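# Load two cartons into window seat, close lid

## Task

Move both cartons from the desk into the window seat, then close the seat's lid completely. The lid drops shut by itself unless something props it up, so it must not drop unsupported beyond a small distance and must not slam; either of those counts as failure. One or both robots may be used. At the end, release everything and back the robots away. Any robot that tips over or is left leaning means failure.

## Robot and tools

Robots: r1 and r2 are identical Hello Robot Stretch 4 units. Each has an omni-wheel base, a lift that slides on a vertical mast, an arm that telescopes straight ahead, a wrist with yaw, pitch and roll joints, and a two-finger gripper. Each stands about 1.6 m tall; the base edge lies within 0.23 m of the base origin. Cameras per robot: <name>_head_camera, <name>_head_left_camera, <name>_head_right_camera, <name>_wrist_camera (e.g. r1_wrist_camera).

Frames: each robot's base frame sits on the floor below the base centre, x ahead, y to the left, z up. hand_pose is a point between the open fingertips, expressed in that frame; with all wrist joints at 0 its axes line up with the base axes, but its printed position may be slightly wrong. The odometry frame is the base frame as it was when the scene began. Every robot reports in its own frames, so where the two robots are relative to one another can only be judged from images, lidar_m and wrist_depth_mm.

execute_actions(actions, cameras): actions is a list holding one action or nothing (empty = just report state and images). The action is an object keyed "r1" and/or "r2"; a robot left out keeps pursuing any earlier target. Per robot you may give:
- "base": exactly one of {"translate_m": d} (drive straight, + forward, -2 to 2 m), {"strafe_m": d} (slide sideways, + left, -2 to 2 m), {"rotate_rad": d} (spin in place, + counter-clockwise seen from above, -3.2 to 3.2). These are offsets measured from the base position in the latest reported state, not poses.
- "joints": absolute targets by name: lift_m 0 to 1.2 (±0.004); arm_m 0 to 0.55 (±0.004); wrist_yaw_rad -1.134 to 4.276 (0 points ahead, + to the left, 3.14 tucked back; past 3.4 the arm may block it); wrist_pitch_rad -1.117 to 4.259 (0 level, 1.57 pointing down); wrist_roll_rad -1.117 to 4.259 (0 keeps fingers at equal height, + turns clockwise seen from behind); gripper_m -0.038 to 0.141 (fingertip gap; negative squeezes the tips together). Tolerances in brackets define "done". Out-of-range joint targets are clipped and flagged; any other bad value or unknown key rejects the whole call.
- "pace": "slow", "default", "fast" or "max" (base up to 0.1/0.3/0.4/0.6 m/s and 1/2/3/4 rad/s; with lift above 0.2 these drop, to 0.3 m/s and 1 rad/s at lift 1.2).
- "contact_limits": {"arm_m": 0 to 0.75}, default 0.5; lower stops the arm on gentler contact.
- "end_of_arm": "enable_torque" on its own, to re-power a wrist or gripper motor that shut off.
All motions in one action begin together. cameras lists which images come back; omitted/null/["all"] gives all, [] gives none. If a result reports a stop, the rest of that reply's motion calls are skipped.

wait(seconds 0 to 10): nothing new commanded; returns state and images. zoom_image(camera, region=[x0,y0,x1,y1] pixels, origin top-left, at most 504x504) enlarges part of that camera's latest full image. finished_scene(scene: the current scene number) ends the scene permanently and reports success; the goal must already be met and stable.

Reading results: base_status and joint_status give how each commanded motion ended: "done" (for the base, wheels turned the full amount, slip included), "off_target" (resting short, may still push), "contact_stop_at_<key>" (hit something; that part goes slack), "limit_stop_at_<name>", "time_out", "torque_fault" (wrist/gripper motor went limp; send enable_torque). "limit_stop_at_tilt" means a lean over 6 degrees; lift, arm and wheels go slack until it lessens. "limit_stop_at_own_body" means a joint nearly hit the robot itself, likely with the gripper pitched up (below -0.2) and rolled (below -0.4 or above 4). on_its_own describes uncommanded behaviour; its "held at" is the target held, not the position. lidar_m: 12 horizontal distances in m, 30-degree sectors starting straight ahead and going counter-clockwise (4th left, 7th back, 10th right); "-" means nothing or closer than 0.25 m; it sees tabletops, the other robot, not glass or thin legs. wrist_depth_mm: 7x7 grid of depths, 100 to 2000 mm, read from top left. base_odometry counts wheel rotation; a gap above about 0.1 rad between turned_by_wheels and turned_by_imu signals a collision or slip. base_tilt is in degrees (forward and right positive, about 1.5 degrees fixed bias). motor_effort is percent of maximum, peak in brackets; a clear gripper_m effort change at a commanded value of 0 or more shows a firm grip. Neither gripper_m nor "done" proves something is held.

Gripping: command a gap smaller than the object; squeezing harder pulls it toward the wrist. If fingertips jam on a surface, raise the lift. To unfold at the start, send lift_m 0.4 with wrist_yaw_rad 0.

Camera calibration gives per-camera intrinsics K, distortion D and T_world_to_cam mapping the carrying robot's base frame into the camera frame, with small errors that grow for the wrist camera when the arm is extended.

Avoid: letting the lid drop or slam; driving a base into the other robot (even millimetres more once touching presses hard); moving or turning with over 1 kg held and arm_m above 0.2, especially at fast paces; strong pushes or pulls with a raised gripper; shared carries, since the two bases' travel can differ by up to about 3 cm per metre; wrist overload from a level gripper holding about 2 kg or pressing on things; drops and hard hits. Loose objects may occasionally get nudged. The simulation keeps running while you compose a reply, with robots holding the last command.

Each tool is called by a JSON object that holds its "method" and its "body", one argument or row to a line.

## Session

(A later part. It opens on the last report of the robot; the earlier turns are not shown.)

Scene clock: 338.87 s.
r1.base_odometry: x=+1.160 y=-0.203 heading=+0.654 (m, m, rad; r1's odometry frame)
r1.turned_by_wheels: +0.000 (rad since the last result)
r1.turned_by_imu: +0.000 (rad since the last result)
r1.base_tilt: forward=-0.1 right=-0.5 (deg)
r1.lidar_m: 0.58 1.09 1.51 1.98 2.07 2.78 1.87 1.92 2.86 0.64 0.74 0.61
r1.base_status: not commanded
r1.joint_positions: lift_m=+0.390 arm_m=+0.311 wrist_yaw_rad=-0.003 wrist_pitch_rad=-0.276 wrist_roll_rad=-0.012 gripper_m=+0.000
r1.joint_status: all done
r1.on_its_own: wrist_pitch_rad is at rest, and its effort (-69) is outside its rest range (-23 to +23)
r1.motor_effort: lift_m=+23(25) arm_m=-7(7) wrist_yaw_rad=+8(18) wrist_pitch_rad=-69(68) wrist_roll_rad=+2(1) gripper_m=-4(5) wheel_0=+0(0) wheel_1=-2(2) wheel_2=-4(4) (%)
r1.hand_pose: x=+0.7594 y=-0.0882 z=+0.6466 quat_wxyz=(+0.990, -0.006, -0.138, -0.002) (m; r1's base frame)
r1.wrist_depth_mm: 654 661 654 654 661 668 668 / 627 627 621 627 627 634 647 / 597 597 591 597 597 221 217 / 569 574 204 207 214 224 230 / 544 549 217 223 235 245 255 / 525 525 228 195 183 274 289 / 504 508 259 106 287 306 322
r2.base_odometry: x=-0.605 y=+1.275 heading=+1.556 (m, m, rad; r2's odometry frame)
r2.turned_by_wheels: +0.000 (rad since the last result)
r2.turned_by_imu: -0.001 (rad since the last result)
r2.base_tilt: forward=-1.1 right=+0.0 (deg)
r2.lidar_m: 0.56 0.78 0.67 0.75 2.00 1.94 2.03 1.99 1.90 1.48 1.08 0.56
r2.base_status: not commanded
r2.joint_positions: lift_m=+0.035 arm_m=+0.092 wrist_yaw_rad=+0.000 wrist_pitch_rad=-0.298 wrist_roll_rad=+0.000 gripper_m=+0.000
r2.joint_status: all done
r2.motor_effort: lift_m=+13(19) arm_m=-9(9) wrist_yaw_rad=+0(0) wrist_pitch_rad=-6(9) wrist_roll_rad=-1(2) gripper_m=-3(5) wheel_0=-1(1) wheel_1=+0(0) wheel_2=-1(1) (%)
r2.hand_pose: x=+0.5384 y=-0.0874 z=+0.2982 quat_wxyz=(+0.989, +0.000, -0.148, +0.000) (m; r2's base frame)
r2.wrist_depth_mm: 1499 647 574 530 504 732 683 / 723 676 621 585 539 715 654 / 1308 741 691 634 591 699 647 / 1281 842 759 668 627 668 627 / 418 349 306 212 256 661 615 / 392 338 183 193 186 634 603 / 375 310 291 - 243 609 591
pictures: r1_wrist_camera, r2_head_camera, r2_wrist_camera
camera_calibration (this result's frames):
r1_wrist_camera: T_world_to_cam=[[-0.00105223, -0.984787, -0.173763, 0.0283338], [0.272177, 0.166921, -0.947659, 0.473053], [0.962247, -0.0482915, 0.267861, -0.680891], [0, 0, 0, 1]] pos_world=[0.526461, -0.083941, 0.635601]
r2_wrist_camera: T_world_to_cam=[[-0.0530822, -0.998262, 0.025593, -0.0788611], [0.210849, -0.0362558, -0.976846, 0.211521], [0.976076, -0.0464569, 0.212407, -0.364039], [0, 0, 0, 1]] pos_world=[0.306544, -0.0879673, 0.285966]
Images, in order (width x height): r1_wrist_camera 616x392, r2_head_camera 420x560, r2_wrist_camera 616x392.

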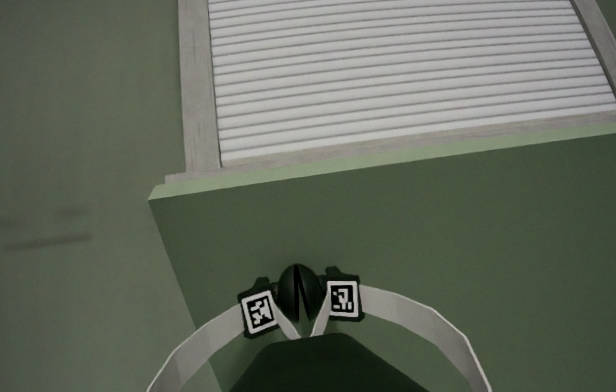

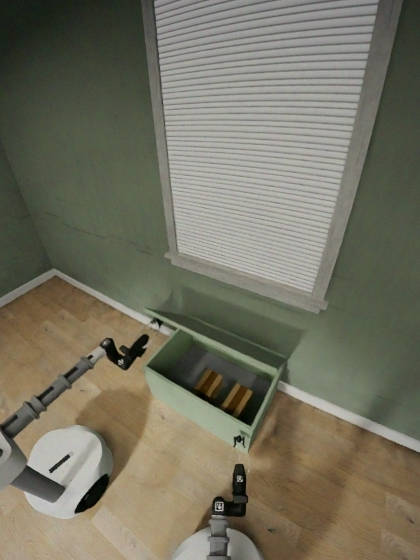

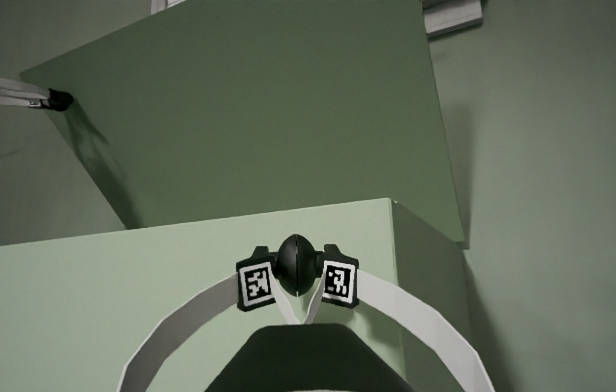

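{"method": "execute_actions", "body": {
  "actions": []
}}

Scene clock: 349.70 s.
r1.base_odometry: x=+1.160 y=-0.203 heading=+0.654 (m, m, rad; r1's odometry frame)
r1.turned_by_wheels: +0.000 (rad since the last result)
r1.turned_by_imu: -0.001 (rad since the last result)
r1.base_tilt: forward=-0.1 right=-0.4 (deg)
r1.lidar_m: 0.59 1.10 1.51 1.98 2.04 2.76 1.86 1.92 2.85 0.64 0.74 0.60
r1.base_status: not commanded
r1.joint_positions: lift_m=+0.390 arm_m=+0.311 wrist_yaw_rad=-0.003 wrist_pitch_rad=-0.276 wrist_roll_rad=-0.012 gripper_m=+0.000
r1.joint_status: all done
r1.on_its_own: wrist_pitch_rad is at rest, and its effort (-68) is outside its rest range (-23 to +23)
r1.motor_effort: lift_m=+24(25) arm_m=-7(7) wrist_yaw_rad=+9(18) wrist_pitch_rad=-68(68) wrist_roll_rad=+1(1) gripper_m=-3(5) wheel_0=+0(0) wheel_1=-2(2) wheel_2=-3(4) (%)
r1.hand_pose: x=+0.7594 y=-0.0882 z=+0.6466 quat_wxyz=(+0.990, -0.006, -0.138, -0.002) (m; r1's base frame)
r1.wrist_depth_mm: 647 661 647 661 661 676 676 / 627 634 615 634 634 640 640 / 597 597 597 597 597 221 217 / 569 569 204 207 214 223 229 / 544 549 216 223 235 246 255 / 521 530 227 194 183 273 287 / 504 508 259 106 289 306 322
r2.base_odometry: x=-0.605 y=+1.275 heading=+1.556 (m, m, rad; r2's odometry frame)
r2.turned_by_wheels: +0.000 (rad since the last result)
r2.turned_by_imu: -0.001 (rad since the last result)
r2.base_tilt: forward=-1.1 right=-0.2 (deg)
r2.lidar_m: 0.57 0.76 0.66 0.73 2.00 1.94 2.03 1.98 1.88 1.50 1.08 0.57
r2.base_status: not commanded
r2.joint_positions: lift_m=+0.035 arm_m=+0.092 wrist_yaw_rad=+0.000 wrist_pitch_rad=-0.298 wrist_roll_rad=+0.000 gripper_m=+0.000
r2.joint_status: all done
r2.motor_effort: lift_m=+13(19) arm_m=-9(9) wrist_yaw_rad=+1(0) wrist_pitch_rad=-6(9) wrist_roll_rad=-2(2) gripper_m=-4(5) wheel_0=-1(1) wheel_1=+0(0) wheel_2=-1(1) (%)
r2.hand_pose: x=+0.5384 y=-0.0874 z=+0.2982 quat_wxyz=(+0.989, +0.000, -0.148, +0.000) (m; r2's base frame)
r2.wrist_depth_mm: 1499 647 574 535 508 732 683 / 715 676 627 574 539 723 661 / 1336 759 691 634 585 691 640 / 1255 831 759 683 634 668 627 / 421 349 306 213 254 654 615 / 392 338 183 193 186 634 603 / 375 310 293 - 243 609 591
pictures: r1_head_camera, r1_head_left_camera, r1_head_right_camera, r1_wrist_camera, r2_head_camera, r2_head_left_camera, r2_head_right_camera, r2_wrist_camera
camera_calibration (this result's frames):
r1_wrist_camera: T_world_to_cam=[[-0.0010522, -0.984787, -0.173763, 0.0283338], [0.272177, 0.166921, -0.947659, 0.473053], [0.962247, -0.0482915, 0.267861, -0.680891], [0, 0, 0, 1]] pos_world=[0.526461, -0.083941, 0.635601]
r2_wrist_camera: T_world_to_cam=[[-0.0530823, -0.998262, 0.025593, -0.0788611], [0.210849, -0.0362557, -0.976846, 0.211521], [0.976076, -0.046457, 0.212407, -0.364039], [0, 0, 0, 1]] pos_world=[0.306544, -0.0879673, 0.285966]
Images, in order (width x height): r1_head_camera 420x560, r1_head_left_camera 420x672, r1_head_right_camera 420x672, r1_wrist_camera 616x392, r2_head_camera 420x560, r2_head_left_camera 420x672, r2_head_right_camera 420x672, r2_wrist_camera 616x392.

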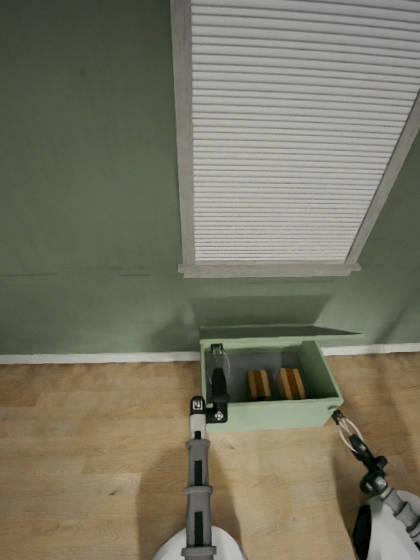

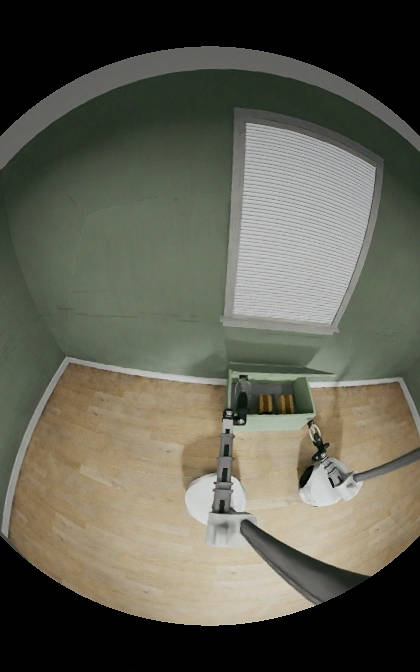

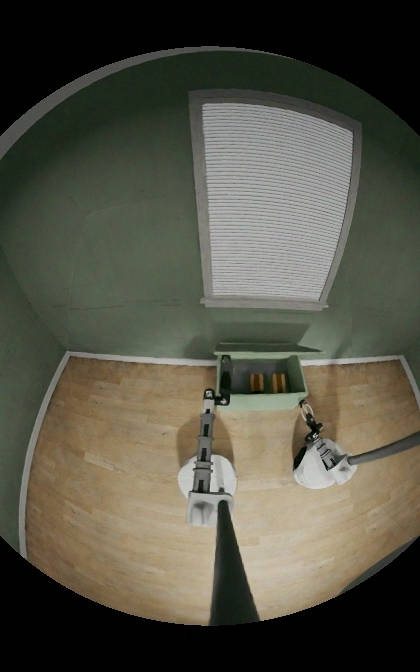

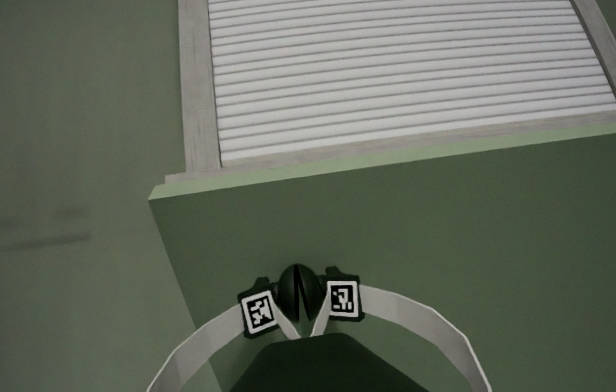

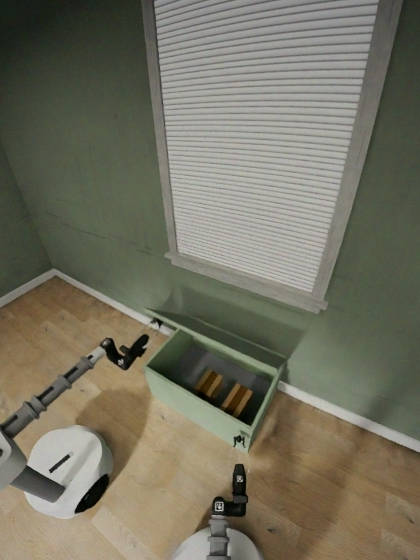

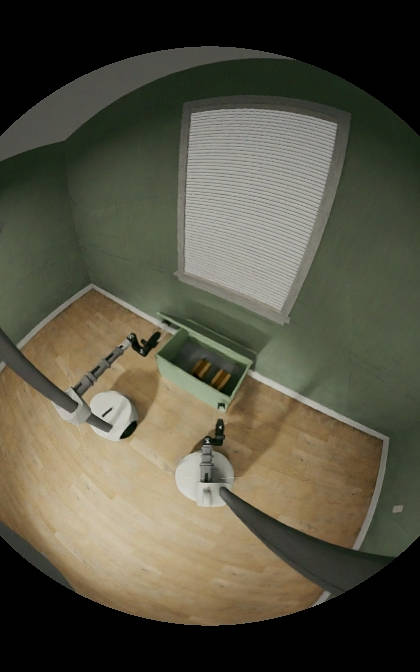

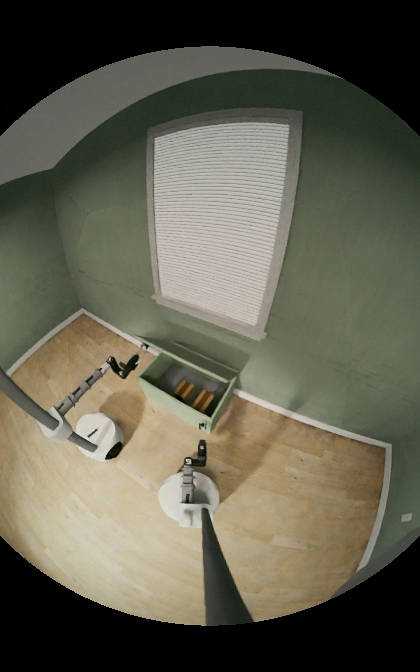

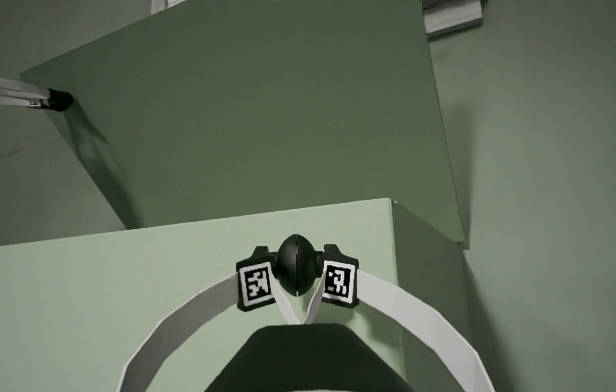

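{"method": "execute_actions", "body": {
  "actions": [
    {"r2": {"joints": {"arm_m": 0.2}, "contact_limits": {"arm_m": 0.03}, "pace": "slow"}}
  ],
  "cameras": ["r2_wrist_camera", "r1_head_camera"]
}}

Scene clock: 354.27 s.
r1.base_odometry: x=+1.160 y=-0.203 heading=+0.654 (m, m, rad; r1's odometry frame)
r1.turned_by_wheels: +0.000 (rad since the last result)
r1.turned_by_imu: -0.001 (rad since the last result)
r1.base_tilt: forward=+0.1 right=-0.5 (deg)
r1.lidar_m: 0.59 1.11 1.50 1.98 2.06 2.74 1.90 1.92 2.85 0.65 0.72 0.62
r1.base_status: not commanded
r1.joint_positions: lift_m=+0.390 arm_m=+0.311 wrist_yaw_rad=-0.003 wrist_pitch_rad=-0.276 wrist_roll_rad=-0.012 gripper_m=+0.000
r1.joint_status: not commanded
r1.on_its_own: wrist_pitch_rad is at rest, and its effort (-70) is outside its rest range (-23 to +23)
r1.motor_effort: lift_m=+23(23) arm_m=-7(7) wrist_yaw_rad=+9(9) wrist_pitch_rad=-70(69) wrist_roll_rad=+0(1) gripper_m=-4(5) wheel_0=+0(0) wheel_1=-2(2) wheel_2=-4(4) (%)
r1.hand_pose: x=+0.7594 y=-0.0882 z=+0.6466 quat_wxyz=(+0.990, -0.006, -0.138, -0.002) (m; r1's base frame)
r1.wrist_depth_mm: 654 661 654 661 654 676 676 / 621 627 621 627 634 634 647 / 597 597 591 597 597 222 218 / 574 569 204 207 213 223 230 / 544 549 217 223 235 246 255 / 521 521 229 194 183 274 287 / 504 504 258 106 287 306 322
r2.base_odometry: x=-0.605 y=+1.275 heading=+1.556 (m, m, rad; r2's odometry frame)
r2.turned_by_wheels: +0.000 (rad since the last result)
r2.turned_by_imu: -0.001 (rad since the last result)
r2.base_tilt: forward=-1.0 right=-0.1 (deg)
r2.lidar_m: 0.55 0.78 0.67 0.72 2.02 1.94 2.04 1.98 1.88 1.50 1.08 0.57
r2.base_status: not commanded
r2.joint_positions: lift_m=+0.035 arm_m=+0.130 wrist_yaw_rad=-0.001 wrist_pitch_rad=-0.305 wrist_roll_rad=+0.000 gripper_m=+0.000
r2.joint_status: arm_m contact_stop (moved +0.038 of +0.108)
r2.on_its_own: arm_m is slack since a contact_stop (your +0.200 is given up)
r2.motor_effort: lift_m=+13(13) arm_m=+0(17) wrist_yaw_rad=+5(6) wrist_pitch_rad=+14(13) wrist_roll_rad=-1(2) gripper_m=-2(7) wheel_0=+4(4) wheel_1=+1(1) wheel_2=-3(3) (%)
r2.contact_limits: arm_m 0.03
r2.hand_pose: x=+0.5755 y=-0.0878 z=+0.3003 quat_wxyz=(+0.988, +0.000, -0.152, -0.001) (m; r2's base frame)
r2.wrist_depth_mm: 1464 597 544 512 480 715 647 / 683 647 597 554 517 683 640 / 1308 715 654 603 559 661 615 / 1229 798 707 627 242 634 603 / 362 304 266 211 216 615 585 / 340 294 185 186 175 597 574 / 327 272 256 - 198 554 564
pictures: r1_head_camera, r2_wrist_camera
camera_calibration (this result's frames):
r2_wrist_camera: T_world_to_cam=[[-0.0546799, -0.99818, 0.025421, -0.0763337], [0.218042, -0.0367812, -0.975246, 0.201009], [0.974406, -0.0477834, 0.219657, -0.402042], [0, 0, 0, 1]] pos_world=[0.34375, -0.0880124, 0.286285]
Images, in order (width x height): r1_head_camera 420x560, r2_wrist_camera 616x392.

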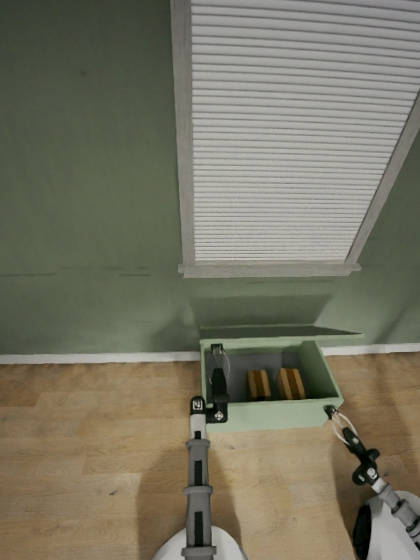

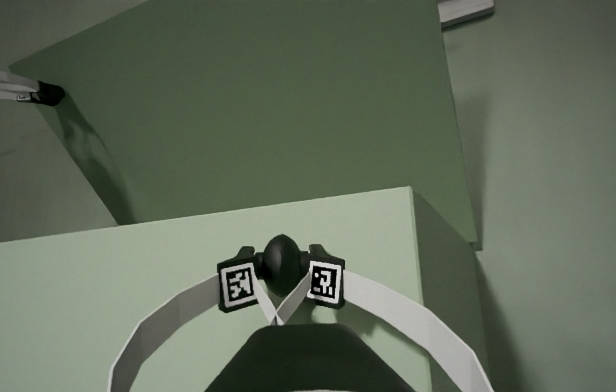

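{"method": "execute_actions", "body": {
  "actions": [
    {"r1": {"joints": {"lift_m": 0.31}, "pace": "slow"}, "r2": {"joints": {"arm_m": 0.112, "lift_m": 0.25}, "pace": "default"}}
  ],
  "cameras": ["r2_wrist_camera", "r1_wrist_camera"]
}}

Scene clock: 378.53 s.
r1.base_odometry: x=+1.160 y=-0.203 heading=+0.654 (m, m, rad; r1's odometry frame)
r1.turned_by_wheels: +0.000 (rad since the last result)
r1.turned_by_imu: -0.001 (rad since the last result)
r1.base_tilt: forward=-0.2 right=-0.4 (deg)
r1.lidar_m: 0.60 1.10 1.52 1.99 2.06 2.77 1.90 1.95 2.86 0.65 0.74 0.62
r1.base_status: not commanded
r1.joint_positions: lift_m=+0.310 arm_m=+0.310 wrist_yaw_rad=-0.009 wrist_pitch_rad=-0.298 wrist_roll_rad=-0.012 gripper_m=+0.000
r1.joint_status: all done
r1.on_its_own: wrist_yaw_rad is at rest, and its effort (+25) is outside its rest range (-13 to +13)
r1.motor_effort: lift_m=+19(22) arm_m=+0(7) wrist_yaw_rad=+25(25) wrist_pitch_rad=-9(67) wrist_roll_rad=+0(1) gripper_m=-2(4) wheel_0=+1(0) wheel_1=-2(2) wheel_2=-5(4) (%)
r1.hand_pose: x=+0.7560 y=-0.0898 z=+0.5730 quat_wxyz=(+0.989, -0.007, -0.148, -0.005) (m; r1's base frame)
r1.wrist_depth_mm: 683 676 676 676 691 699 699 / 647 647 640 647 654 191 676 / 609 177 176 180 187 195 202 / 580 569 191 198 208 217 226 / 554 554 212 218 233 246 258 / 525 525 191 206 182 282 304 / 508 504 266 105 306 332 355
r2.base_odometry: x=-0.605 y=+1.275 heading=+1.556 (m, m, rad; r2's odometry frame)
r2.turned_by_wheels: +0.000 (rad since the last result)
r2.turned_by_imu: -0.001 (rad since the last result)
r2.base_tilt: forward=-1.0 right=-0.1 (deg)
r2.lidar_m: 0.56 0.75 0.66 0.76 2.01 1.94 2.03 1.97 1.89 1.51 1.08 0.55
r2.base_status: not commanded
r2.joint_positions: lift_m=+0.250 arm_m=+0.114 wrist_yaw_rad=+0.000 wrist_pitch_rad=-0.298 wrist_roll_rad=+0.000 gripper_m=+0.000
r2.joint_status: all done
r2.motor_effort: lift_m=+22(23) arm_m=-10(10) wrist_yaw_rad=+0(13) wrist_pitch_rad=-6(14) wrist_roll_rad=-1(2) gripper_m=-2(6) wheel_0=+4(4) wheel_1=+1(1) wheel_2=-2(3) (%)
r2.hand_pose: x=+0.5604 y=-0.0873 z=+0.5125 quat_wxyz=(+0.989, +0.000, -0.148, +0.000) (m; r2's base frame)
r2.wrist_depth_mm: 1464 1229 1025 904 788 715 661 / 1430 1160 1008 878 759 683 640 / 1308 1118 433 375 345 676 627 / 574 496 455 415 387 654 609 / 647 585 517 213 436 634 603 / 1138 707 183 193 186 615 580 / 1118 788 798 - 585 597 574
pictures: r1_wrist_camera, r2_wrist_camera
camera_calibration (this result's frames):
r1_wrist_camera: T_world_to_cam=[[-0.00303179, -0.984796, -0.173686, 0.0154109], [0.293751, 0.165147, -0.941508, 0.384529], [0.955877, -0.0538751, 0.288785, -0.6656], [0, 0, 0, 1]] pos_world=[0.523322, -0.0841866, 0.556929]
r2_wrist_camera: T_world_to_cam=[[-0.0528402, -0.99827, 0.0257973, -0.0833284], [0.211197, -0.0364206, -0.976765, 0.415973], [0.976014, -0.0461641, 0.212756, -0.431199], [0, 0, 0, 1]] pos_world=[0.328601, -0.0879401, 0.500198]
Images, in order (width x height): r1_wrist_camera 616x392, r2_wrist_camera 616x392.

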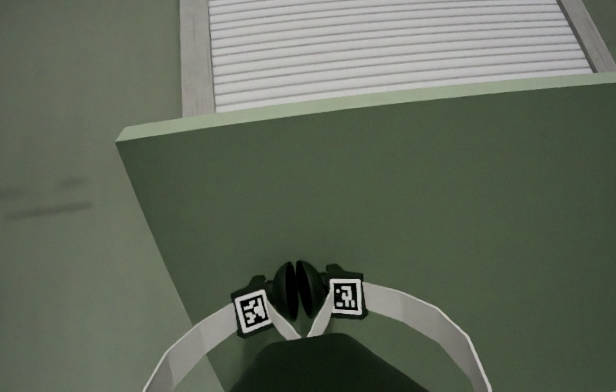

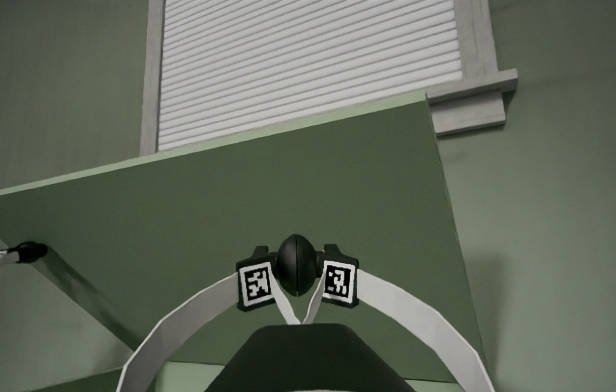

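{"method": "execute_actions", "body": {
  "actions": [
    {"r1": {"joints": {"lift_m": 0.235}, "pace": "slow"}, "r2": {"joints": {"arm_m": 0.178}, "pace": "default"}}
  ],
  "cameras": ["r2_wrist_camera", "r1_wrist_camera", "r1_head_camera"]
}}

Scene clock: 383.00 s.
r1.base_odometry: x=+1.160 y=-0.203 heading=+0.654 (m, m, rad; r1's odometry frame)
r1.turned_by_wheels: +0.000 (rad since the last result)
r1.turned_by_imu: -0.001 (rad since the last result)
r1.base_tilt: forward=-0.2 right=-0.5 (deg)
r1.lidar_m: 0.59 1.10 1.54 1.98 2.05 2.76 1.89 1.94 2.86 0.64 0.73 0.61
r1.base_status: not commanded
r1.joint_positions: lift_m=+0.235 arm_m=+0.310 wrist_yaw_rad=-0.010 wrist_pitch_rad=-0.290 wrist_roll_rad=-0.012 gripper_m=+0.000
r1.joint_status: all done
r1.on_its_own: wrist_yaw_rad is at rest, and its effort (+30) is outside its rest range (-13 to +13); wrist_pitch_rad is at rest, and its effort (-28) is outside its rest range (-23 to +23)
r1.motor_effort: lift_m=+22(22) arm_m=+1(1) wrist_yaw_rad=+30(31) wrist_pitch_rad=-28(29) wrist_roll_rad=+1(1) gripper_m=+2(3) wheel_0=+0(0) wheel_1=-2(2) wheel_2=-5(6) (%)
r1.hand_pose: x=+0.7563 y=-0.0903 z=+0.4954 quat_wxyz=(+0.989, -0.007, -0.144, -0.006) (m; r1's base frame)
r1.wrist_depth_mm: 668 676 654 132 133 134 - / 627 126 131 136 142 148 - / 603 141 148 156 163 171 178 / 580 169 171 180 191 204 215 / 549 549 202 211 229 251 270 / 525 530 192 201 183 322 377 / 504 508 306 105 387 452 504
r2.base_odometry: x=-0.605 y=+1.275 heading=+1.556 (m, m, rad; r2's odometry frame)
r2.turned_by_wheels: +0.000 (rad since the last result)
r2.turned_by_imu: -0.001 (rad since the last result)
r2.base_tilt: forward=-1.1 right=-0.1 (deg)
r2.lidar_m: 0.57 0.78 0.66 0.75 2.01 1.93 2.02 1.97 1.89 1.48 1.09 0.58
r2.base_status: not commanded
r2.joint_positions: lift_m=+0.250 arm_m=+0.176 wrist_yaw_rad=+0.000 wrist_pitch_rad=-0.298 wrist_roll_rad=+0.000 gripper_m=+0.000
r2.joint_status: all done
r2.motor_effort: lift_m=+22(22) arm_m=+10(9) wrist_yaw_rad=+0(1) wrist_pitch_rad=-6(7) wrist_roll_rad=-1(1) gripper_m=-2(3) wheel_0=+4(4) wheel_1=+1(1) wheel_2=-2(2) (%)
r2.hand_pose: x=+0.6230 y=-0.0874 z=+0.5125 quat_wxyz=(+0.989, +0.000, -0.148, +0.000) (m; r2's base frame)
r2.wrist_depth_mm: 1366 1098 931 820 732 640 609 / 1255 1060 917 798 699 621 591 / 1205 1008 866 750 654 615 580 / 1138 314 272 246 228 591 559 / 399 359 320 213 276 286 549 / 569 484 184 193 186 347 539 / 1008 715 661 - 462 430 525
pictures: r1_head_camera, r1_wrist_camera, r2_wrist_camera
camera_calibration (this result's frames):
r1_wrist_camera: T_world_to_cam=[[-0.00599742, -0.984776, -0.173725, 0.00377389], [0.286339, 0.164762, -0.943856, 0.318241], [0.95811, -0.0554049, 0.280992, -0.641485], [0, 0, 0, 1]] pos_world=[0.523511, -0.084259, 0.481281]
r2_wrist_camera: T_world_to_cam=[[-0.0530331, -0.998259, 0.0258019, -0.0799562], [0.211105, -0.0364619, -0.976783, 0.402794], [0.976024, -0.046355, 0.212671, -0.492253], [0, 0, 0, 1]] pos_world=[0.391178, -0.0879487, 0.500194]
Images, in order (width x height): r1_head_camera 420x560, r1_wrist_camera 616x392, r2_wrist_camera 616x392.

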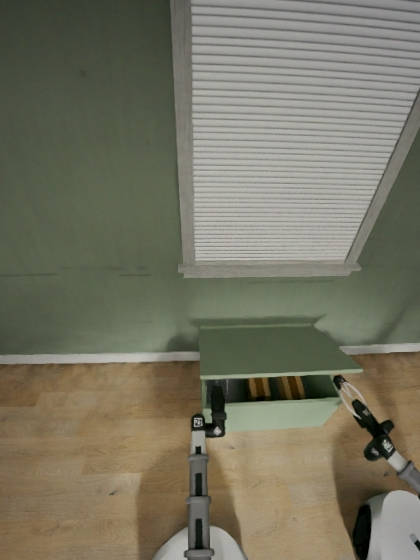

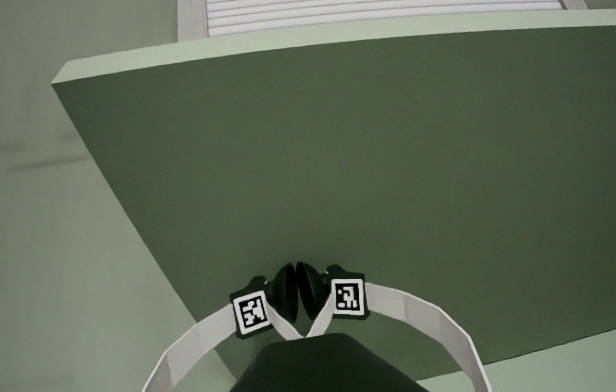

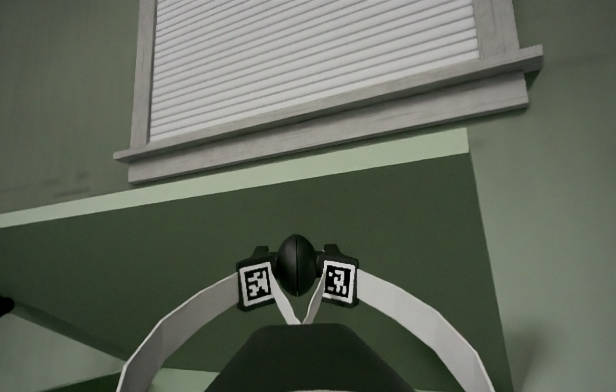

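{"method": "execute_actions", "body": {
  "actions": [
    {"r1": {"joints": {"lift_m": 0.21}, "pace": "slow"}, "r2": {"joints": {"arm_m": 0.197, "lift_m": 0.228}, "pace": "default"}}
  ],
  "cameras": ["r2_wrist_camera", "r1_wrist_camera", "r2_head_camera"]
}}

Scene clock: 395.77 s.
r1.base_odometry: x=+1.160 y=-0.203 heading=+0.654 (m, m, rad; r1's odometry frame)
r1.turned_by_wheels: +0.000 (rad since the last result)
r1.turned_by_imu: -0.001 (rad since the last result)
r1.base_tilt: forward=-0.2 right=-0.5 (deg)
r1.lidar_m: 0.58 1.11 1.51 1.99 2.07 2.77 1.87 1.95 2.84 0.62 0.73 0.61
r1.base_status: not commanded
r1.joint_positions: lift_m=+0.210 arm_m=+0.310 wrist_yaw_rad=-0.011 wrist_pitch_rad=-0.286 wrist_roll_rad=-0.012 gripper_m=+0.000
r1.joint_status: all done
r1.on_its_own: wrist_yaw_rad is at rest, and its effort (+30) is outside its rest range (-13 to +13); wrist_pitch_rad is at rest, and its effort (-43) is outside its rest range (-23 to +23)
r1.motor_effort: lift_m=+24(22) arm_m=+1(2) wrist_yaw_rad=+30(32) wrist_pitch_rad=-43(40) wrist_roll_rad=+1(1) gripper_m=+0(1) wheel_0=+0(0) wheel_1=-2(2) wheel_2=-7(6) (%)
r1.hand_pose: x=+0.7565 y=-0.0903 z=+0.4691 quat_wxyz=(+0.990, -0.007, -0.142, -0.006) (m; r1's base frame)
r1.wrist_depth_mm: 661 114 111 112 114 118 - / 107 112 118 123 129 135 - / 585 129 137 144 151 160 167 / 574 154 161 171 183 197 210 / 549 549 197 207 227 255 277 / 525 530 194 200 183 353 430 / 504 508 345 106 462 504 508
r2.base_odometry: x=-0.605 y=+1.275 heading=+1.556 (m, m, rad; r2's odometry frame)
r2.turned_by_wheels: +0.000 (rad since the last result)
r2.turned_by_imu: -0.001 (rad since the last result)
r2.base_tilt: forward=-1.0 right=+0.0 (deg)
r2.lidar_m: 0.57 0.77 0.65 0.72 2.02 1.93 2.02 1.97 1.90 1.50 1.09 0.58
r2.base_status: not commanded
r2.joint_positions: lift_m=+0.228 arm_m=+0.195 wrist_yaw_rad=+0.000 wrist_pitch_rad=-0.298 wrist_roll_rad=+0.000 gripper_m=+0.000
r2.joint_status: all done
r2.motor_effort: lift_m=+12(20) arm_m=+10(9) wrist_yaw_rad=-1(0) wrist_pitch_rad=-6(6) wrist_roll_rad=-1(1) gripper_m=-5(4) wheel_0=+3(4) wheel_1=+1(1) wheel_2=-2(2) (%)
r2.hand_pose: x=+0.6420 y=-0.0874 z=+0.4913 quat_wxyz=(+0.989, +0.000, -0.148, +0.000) (m; r2's base frame)
r2.wrist_depth_mm: 1308 1078 931 809 723 627 580 / 1229 1008 891 759 676 609 574 / 1182 976 831 750 654 591 564 / 1098 263 227 204 190 191 549 / 334 306 270 213 236 238 539 / 535 442 184 193 186 310 530 / 976 715 683 - 466 399 517
pictures: r1_wrist_camera, r2_head_camera, r2_wrist_camera
camera_calibration (this result's frames):
r1_wrist_camera: T_world_to_cam=[[-0.00698462, -0.984767, -0.17374, -0.00010886], [0.282449, 0.164727, -0.945033, 0.296885], [0.959257, -0.0556734, 0.276996, -0.633361], [0, 0, 0, 1]] pos_world=[0.5237, -0.0842734, 0.455986]
r2_wrist_camera: T_world_to_cam=[[-0.0530667, -0.998258, 0.0258032, -0.0783906], [0.211083, -0.0364693, -0.976788, 0.378098], [0.976027, -0.0463883, 0.21265, -0.506273], [0, 0, 0, 1]] pos_world=[0.410166, -0.0879502, 0.479004]
Images, in order (width x height): r1_wrist_camera 616x392, r2_head_camera 420x560, r2_wrist_camera 616x392.

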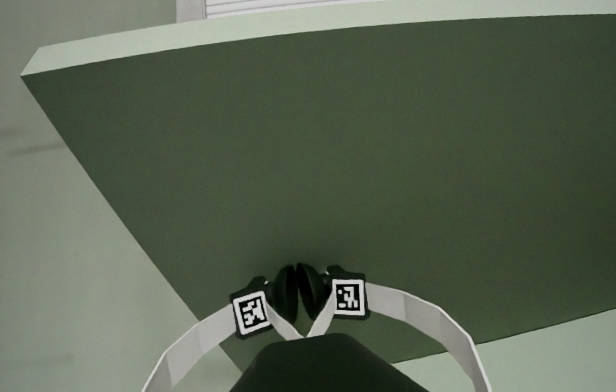

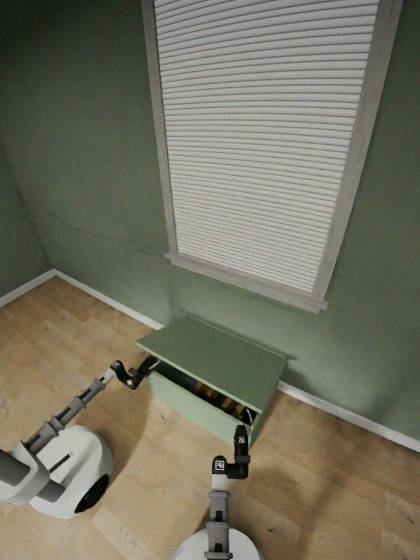

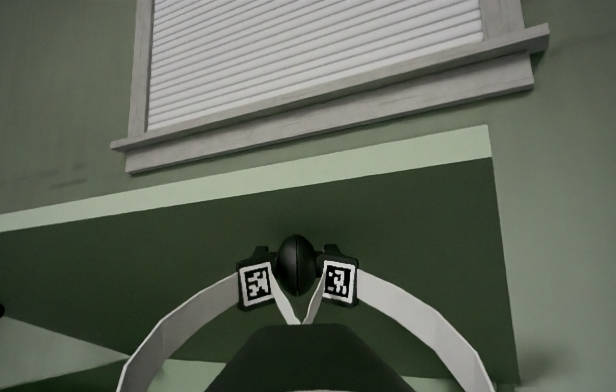

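{"method": "execute_actions", "body": {
  "actions": [
    {"r1": {"joints": {"lift_m": 0.19}, "pace": "slow"}}
  ],
  "cameras": ["r2_wrist_camera", "r1_wrist_camera"]
}}

Scene clock: 400.03 s.
r1.base_odometry: x=+1.160 y=-0.203 heading=+0.654 (m, m, rad; r1's odometry frame)
r1.turned_by_wheels: +0.000 (rad since the last result)
r1.turned_by_imu: -0.001 (rad since the last result)
r1.base_tilt: forward=-0.3 right=-0.4 (deg)
r1.lidar_m: 0.59 1.10 1.52 1.98 2.07 2.76 1.86 1.94 2.83 0.65 0.73 0.62
r1.base_status: not commanded
r1.joint_positions: lift_m=+0.190 arm_m=+0.310 wrist_yaw_rad=-0.007 wrist_pitch_rad=-0.291 wrist_roll_rad=-0.012 gripper_m=+0.000
r1.joint_status: all done
r1.on_its_own: wrist_yaw_rad is at rest, and its effort (+20) is outside its rest range (-13 to +13); wrist_pitch_rad is at rest, and its effort (-25) is outside its rest range (-23 to +23)
r1.motor_effort: lift_m=+20(22) arm_m=+2(1) wrist_yaw_rad=+20(31) wrist_pitch_rad=-25(41) wrist_roll_rad=+1(0) gripper_m=-6(2) wheel_0=+0(0) wheel_1=-2(2) wheel_2=-7(7) (%)
r1.hand_pose: x=+0.7564 y=-0.0893 z=+0.4511 quat_wxyz=(+0.989, -0.007, -0.145, -0.004) (m; r1's base frame)
r1.wrist_depth_mm: 106 106 107 109 113 117 - / 107 112 118 124 129 135 - / 597 130 137 145 153 161 167 / 580 158 163 173 185 199 213 / 554 549 201 211 232 260 287 / 525 530 231 202 182 366 449 / 508 508 340 106 492 500 508
r2.base_odometry: x=-0.605 y=+1.275 heading=+1.556 (m, m, rad; r2's odometry frame)
r2.turned_by_wheels: +0.000 (rad since the last result)
r2.turned_by_imu: -0.001 (rad since the last result)
r2.base_tilt: forward=-0.9 right=+0.0 (deg)
r2.lidar_m: 0.56 0.76 0.67 0.74 2.02 1.92 2.03 1.97 1.89 1.49 1.07 0.58
r2.base_status: not commanded
r2.joint_positions: lift_m=+0.228 arm_m=+0.195 wrist_yaw_rad=-0.002 wrist_pitch_rad=-0.291 wrist_roll_rad=+0.000 gripper_m=+0.000
r2.joint_status: not commanded
r2.on_its_own: wrist_pitch_rad is at rest, and its effort (-26) is outside its rest range (-23 to +23)
r2.motor_effort: lift_m=+16(16) arm_m=+9(10) wrist_yaw_rad=+5(5) wrist_pitch_rad=-26(26) wrist_roll_rad=-1(1) gripper_m=-1(1) wheel_0=+4(3) wheel_1=+1(1) wheel_2=-1(2) (%)
r2.hand_pose: x=+0.6424 y=-0.0879 z=+0.4892 quat_wxyz=(+0.989, +0.000, -0.145, -0.001) (m; r2's base frame)
r2.wrist_depth_mm: 1308 1078 904 798 699 609 585 / 1205 1008 878 750 668 615 574 / 1182 960 831 759 661 597 559 / 1118 904 216 193 176 174 549 / 314 286 246 215 219 224 535 / 530 433 185 191 185 306 525 / 960 741 732 - 492 427 517
pictures: r1_wrist_camera, r2_wrist_camera
camera_calibration (this result's frames):
r1_wrist_camera: T_world_to_cam=[[-0.00247633, -0.984792, -0.173719, -0.00569768], [0.28722, 0.165699, -0.943424, 0.275428], [0.957861, -0.0522318, 0.282442, -0.629251], [0, 0, 0, 1]] pos_world=[0.523613, -0.0841162, 0.436583]
r2_wrist_camera: T_world_to_cam=[[-0.0545413, -0.998169, 0.0261538, -0.0779864], [0.204576, -0.0368078, -0.978158, 0.380782], [0.97733, -0.0479996, 0.206209, -0.504078], [0, 0, 0, 1]] pos_world=[0.410498, -0.0880233, 0.47845]
Images, in order (width x height): r1_wrist_camera 616x392, r2_wrist_camera 616x392.

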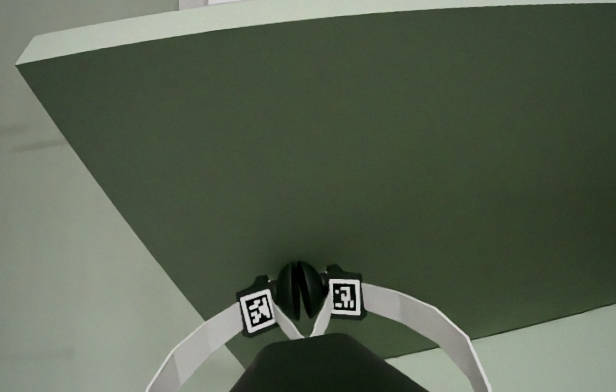

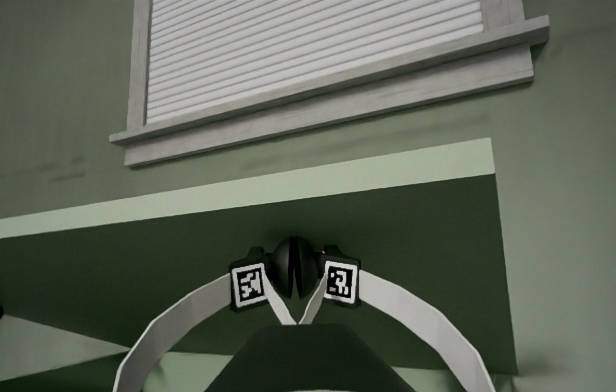

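{"method": "execute_actions", "body": {
  "actions": [
    {"r1": {"joints": {"arm_m": 0.27}, "pace": "slow"}}
  ],
  "cameras": ["r2_wrist_camera"]
}}

Scene clock: 404.50 s.
r1.base_odometry: x=+1.160 y=-0.203 heading=+0.654 (m, m, rad; r1's odometry frame)
r1.turned_by_wheels: +0.000 (rad since the last result)
r1.turned_by_imu: -0.001 (rad since the last result)
r1.base_tilt: forward=-0.1 right=-0.5 (deg)
r1.lidar_m: 0.59 1.12 1.49 1.98 2.05 2.74 1.89 1.94 2.85 0.63 0.72 0.62
r1.base_status: not commanded
r1.joint_positions: lift_m=+0.190 arm_m=+0.271 wrist_yaw_rad=+0.000 wrist_pitch_rad=-0.296 wrist_roll_rad=-0.012 gripper_m=+0.000
r1.joint_status: all done
r1.motor_effort: lift_m=+20(19) arm_m=-8(9) wrist_yaw_rad=+1(20) wrist_pitch_rad=-13(37) wrist_roll_rad=+1(0) gripper_m=-5(3) wheel_0=+0(0) wheel_1=-2(2) wheel_2=-6(7) (%)
r1.hand_pose: x=+0.7183 y=-0.0875 z=+0.4524 quat_wxyz=(+0.989, -0.006, -0.147, -0.001) (m; r1's base frame)
r1.wrist_depth_mm: 732 732 723 732 732 741 741 / 691 699 676 647 146 147 - / 661 138 140 148 155 164 171 / 627 165 167 177 189 203 216 / 591 591 206 213 240 266 290 / 569 569 242 196 182 384 462 / 539 544 377 105 512 535 535
r2.base_odometry: x=-0.605 y=+1.275 heading=+1.556 (m, m, rad; r2's odometry frame)
r2.turned_by_wheels: +0.000 (rad since the last result)
r2.turned_by_imu: -0.001 (rad since the last result)
r2.base_tilt: forward=-1.0 right=-0.1 (deg)
r2.lidar_m: 0.57 0.78 0.66 0.72 1.99 1.94 2.03 1.96 1.89 1.49 1.10 0.56
r2.base_status: not commanded
r2.joint_positions: lift_m=+0.228 arm_m=+0.195 wrist_yaw_rad=-0.003 wrist_pitch_rad=-0.285 wrist_roll_rad=+0.000 gripper_m=+0.000
r2.joint_status: not commanded
r2.on_its_own: wrist_pitch_rad is at rest, and its effort (-43) is outside its rest range (-23 to +23)
r2.motor_effort: lift_m=+18(18) arm_m=+10(10) wrist_yaw_rad=+10(10) wrist_pitch_rad=-43(44) wrist_roll_rad=-2(0) gripper_m=-1(6) wheel_0=+3(3) wheel_1=+1(1) wheel_2=-2(2) (%)
r2.hand_pose: x=+0.6427 y=-0.0884 z=+0.4873 quat_wxyz=(+0.990, +0.000, -0.142, -0.002) (m; r2's base frame)
r2.wrist_depth_mm: 1255 1042 904 778 699 621 574 / 1205 991 866 759 661 621 574 / 1160 976 842 750 676 591 559 / 1078 904 213 189 171 169 549 / 309 281 237 213 216 223 535 / 559 430 188 191 185 306 525 / 707 723 750 - 539 442 521
pictures: r2_wrist_camera
camera_calibration (this result's frames):
r2_wrist_camera: T_world_to_cam=[[-0.0561424, -0.998072, 0.0264789, -0.0775261], [0.198501, -0.0371492, -0.979396, 0.383287], [0.978491, -0.0497296, 0.200203, -0.502017], [0, 0, 0, 1]] pos_world=[0.410785, -0.0881029, 0.477948]
Images, in order (width x height): r2_wrist_camera 616x392.

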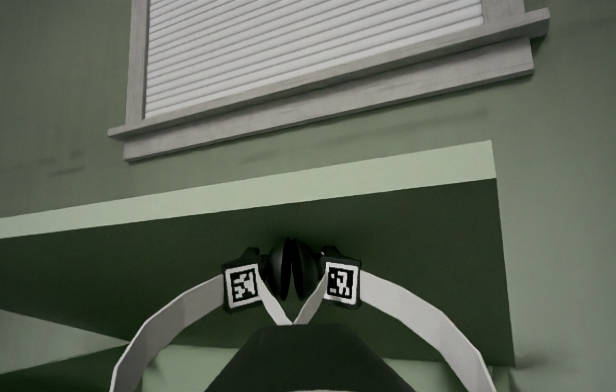

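{"method": "execute_actions", "body": {
  "actions": [
    {"r1": {"joints": {"arm_m": 0.138, "lift_m": 0.17}, "pace": "default"}}
  ],
  "cameras": ["r1_wrist_camera"]
}}

{"method": "execute_actions", "body": {
  "actions": [
    {"r1": {"joints": {"lift_m": 0.135}, "pace": "default"}, "r2": {"joints": {"lift_m": 0.165}, "pace": "slow"}}
  ],
  "cameras": ["r1_wrist_camera", "r2_wrist_camera", "r1_head_camera"]
}}

Scene clock: 413.07 s.
r1.base_odometry: x=+1.160 y=-0.203 heading=+0.654 (m, m, rad; r1's odometry frame)
r1.turned_by_wheels: +0.000 (rad since the last result)
r1.turned_by_imu: -0.001 (rad since the last result)
r1.base_tilt: forward=-0.2 right=-0.4 (deg)
r1.lidar_m: 0.58 1.10 1.52 1.98 2.08 2.75 1.89 1.95 2.85 0.65 0.73 0.62
r1.base_status: not commanded
r1.joint_positions: lift_m=+0.170 arm_m=+0.139 wrist_yaw_rad=+0.000 wrist_pitch_rad=-0.298 wrist_roll_rad=-0.012 gripper_m=+0.000
r1.joint_status: all done
r1.motor_effort: lift_m=+15(18) arm_m=-8(9) wrist_yaw_rad=+1(0) wrist_pitch_rad=-7(13) wrist_roll_rad=+1(0) gripper_m=-7(8) wheel_0=+1(0) wheel_1=-2(2) wheel_2=-5(6) (%)
r1.hand_pose: x=+0.5861 y=-0.0874 z=+0.4332 quat_wxyz=(+0.989, -0.006, -0.148, -0.001) (m; r1's base frame)
r1.wrist_depth_mm: 891 904 891 891 904 904 904 / 854 854 842 854 842 854 842 / 809 798 788 798 798 809 296 / 768 759 279 278 296 319 343 / 723 723 351 330 377 418 462 / 691 691 683 196 182 603 668 / 661 661 661 106 654 654 661
r2.base_odometry: x=-0.605 y=+1.275 heading=+1.556 (m, m, rad; r2's odometry frame)
r2.turned_by_wheels: +0.000 (rad since the last result)
r2.turned_by_imu: -0.001 (rad since the last result)
r2.base_tilt: forward=-1.0 right=-0.1 (deg)
r2.lidar_m: 0.57 0.79 0.67 0.74 2.01 1.93 2.02 1.98 1.89 1.50 1.07 0.57
r2.base_status: not commanded
r2.joint_positions: lift_m=+0.228 arm_m=+0.195 wrist_yaw_rad=-0.004 wrist_pitch_rad=-0.284 wrist_roll_rad=+0.000 gripper_m=+0.000
r2.joint_status: not commanded
r2.on_its_own: wrist_pitch_rad is at rest, and its effort (-47) is outside its rest range (-23 to +23)
r2.motor_effort: lift_m=+19(19) arm_m=+10(10) wrist_yaw_rad=+10(10) wrist_pitch_rad=-47(46) wrist_roll_rad=-1(2) gripper_m=-4(1) wheel_0=+3(4) wheel_1=+1(1) wheel_2=-3(3) (%)
r2.hand_pose: x=+0.6428 y=-0.0884 z=+0.4869 quat_wxyz=(+0.990, +0.000, -0.142, -0.002) (m; r2's base frame)
r2.wrist_depth_mm: 1229 1025 878 788 707 603 580 / 1205 991 878 750 668 621 569 / 1160 946 842 741 661 597 559 / 1098 904 213 189 170 169 549 / 307 282 236 213 217 223 535 / 564 430 189 191 185 307 530 / 699 723 741 - 544 449 521
pictures: r1_wrist_camera
camera_calibration (this result's frames):
r1_wrist_camera: T_world_to_cam=[[0.00545692, -0.984786, -0.173688, -0.012006], [0.292123, 0.167684, -0.941566, 0.30363], [0.956365, -0.0456002, 0.288594, -0.462266], [0, 0, 0, 1]] pos_world=[0.353463, -0.0838167, 0.41721]
Images, in order (width x height): r1_wrist_camera 616x392.

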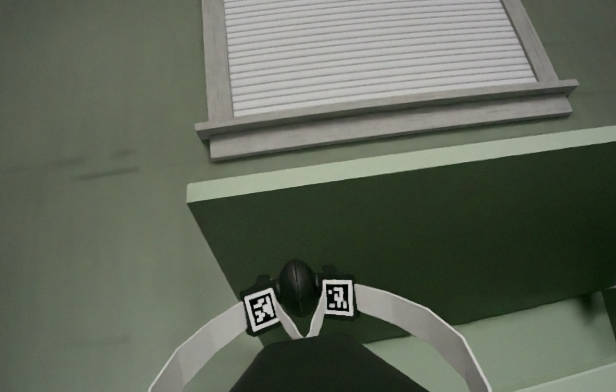

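Scene clock: 414.47 s.
r1.base_odometry: x=+1.160 y=-0.203 heading=+0.654 (m, m, rad; r1's odometry frame)
r1.turned_by_wheels: +0.000 (rad since the last result)
r1.turned_by_imu: +0.000 (rad since the last result)
r1.base_tilt: forward=-0.2 right=-0.4 (deg)
r1.lidar_m: 0.58 1.12 1.53 1.99 2.05 2.78 1.90 1.94 2.86 0.64 0.73 0.61
r1.base_status: not commanded
r1.joint_positions: lift_m=+0.135 arm_m=+0.139 wrist_yaw_rad=+0.000 wrist_pitch_rad=-0.298 wrist_roll_rad=-0.012 gripper_m=+0.000
r1.joint_status: all done
r1.motor_effort: lift_m=+16(14) arm_m=-8(8) wrist_yaw_rad=+0(1) wrist_pitch_rad=-7(7) wrist_roll_rad=+1(1) gripper_m=-3(4) wheel_0=+1(1) wheel_1=-2(2) wheel_2=-5(5) (%)
r1.hand_pose: x=+0.5861 y=-0.0874 z=+0.3982 quat_wxyz=(+0.989, -0.006, -0.148, -0.001) (m; r1's base frame)
r1.wrist_depth_mm: 891 891 878 904 891 904 917 / 854 854 842 842 831 831 842 / 798 809 788 809 809 820 820 / 759 768 768 768 253 258 265 / 723 723 258 262 319 373 436 / 683 691 362 196 182 668 683 / 661 668 661 105 234 225 -
r2.base_odometry: x=-0.605 y=+1.275 heading=+1.556 (m, m, rad; r2's odometry frame)
r2.turned_by_wheels: +0.000 (rad since the last result)
r2.turned_by_imu: +0.000 (rad since the last result)
r2.base_tilt: forward=-1.2 right=-0.3 (deg)
r2.lidar_m: 0.56 0.77 0.66 0.74 2.00 1.93 2.02 1.98 1.90 1.49 1.08 0.58
r2.base_status: not commanded
r2.joint_positions: lift_m=+0.165 arm_m=+0.195 wrist_yaw_rad=-0.001 wrist_pitch_rad=-0.280 wrist_roll_rad=+0.000 gripper_m=+0.000
r2.joint_status: all done
r2.on_its_own: wrist_pitch_rad is at rest, and its effort (-58) is outside its rest range (-23 to +23)
r2.motor_effort: lift_m=+20(21) arm_m=+10(9) wrist_yaw_rad=+2(10) wrist_pitch_rad=-58(57) wrist_roll_rad=+0(0) gripper_m=-2(1) wheel_0=+3(4) wheel_1=+1(1) wheel_2=-3(3) (%)
r2.hand_pose: x=+0.6434 y=-0.0876 z=+0.4228 quat_wxyz=(+0.990, +0.000, -0.140, +0.000) (m; r2's base frame)
r2.wrist_depth_mm: 1255 1060 891 778 676 615 580 / 1205 976 842 759 691 621 564 / 1160 976 854 750 654 591 559 / 1098 227 187 166 152 152 549 / 293 277 227 206 230 248 539 / 691 597 189 190 186 496 525 / 647 750 768 - 591 304 517
pictures: r1_head_camera, r1_wrist_camera, r2_wrist_camera
camera_calibration (this result's frames):
r1_wrist_camera: T_world_to_cam=[[0.00545693, -0.984786, -0.173688, -0.0180853], [0.292123, 0.167684, -0.941566, 0.270675], [0.956365, -0.0456002, 0.288594, -0.452164], [0, 0, 0, 1]] pos_world=[0.353462, -0.0838167, 0.382209]
r2_wrist_camera: T_world_to_cam=[[-0.0533028, -0.998209, 0.0271704, -0.0771293], [0.193827, -0.037034, -0.980337, 0.323429], [0.979587, -0.0469883, 0.195453, -0.488149], [0, 0, 0, 1]] pos_world=[0.411384, -0.0879505, 0.414576]
Images, in order (width x height): r1_head_camera 420x560, r1_wrist_camera 616x392, r2_wrist_camera 616x392.

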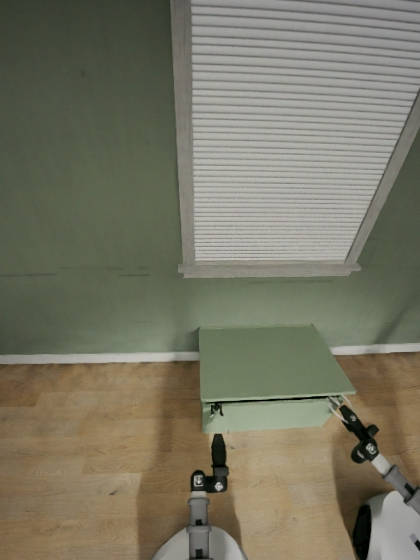

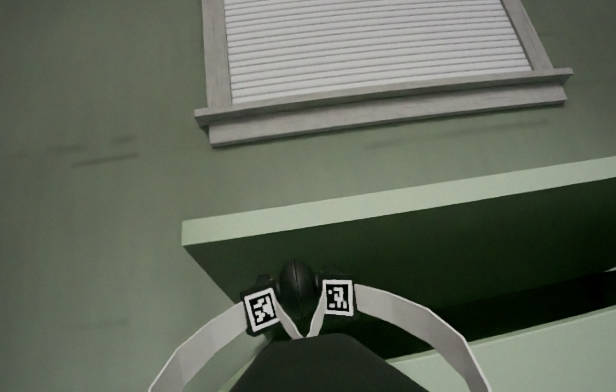

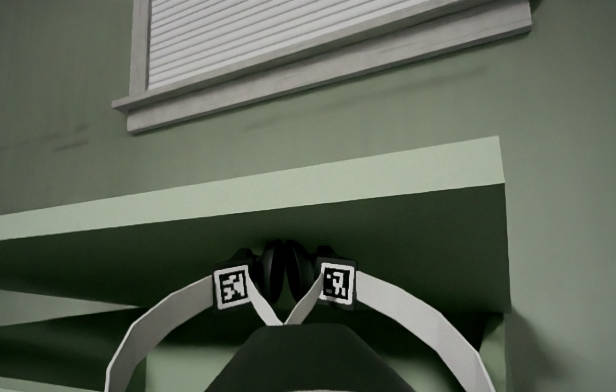

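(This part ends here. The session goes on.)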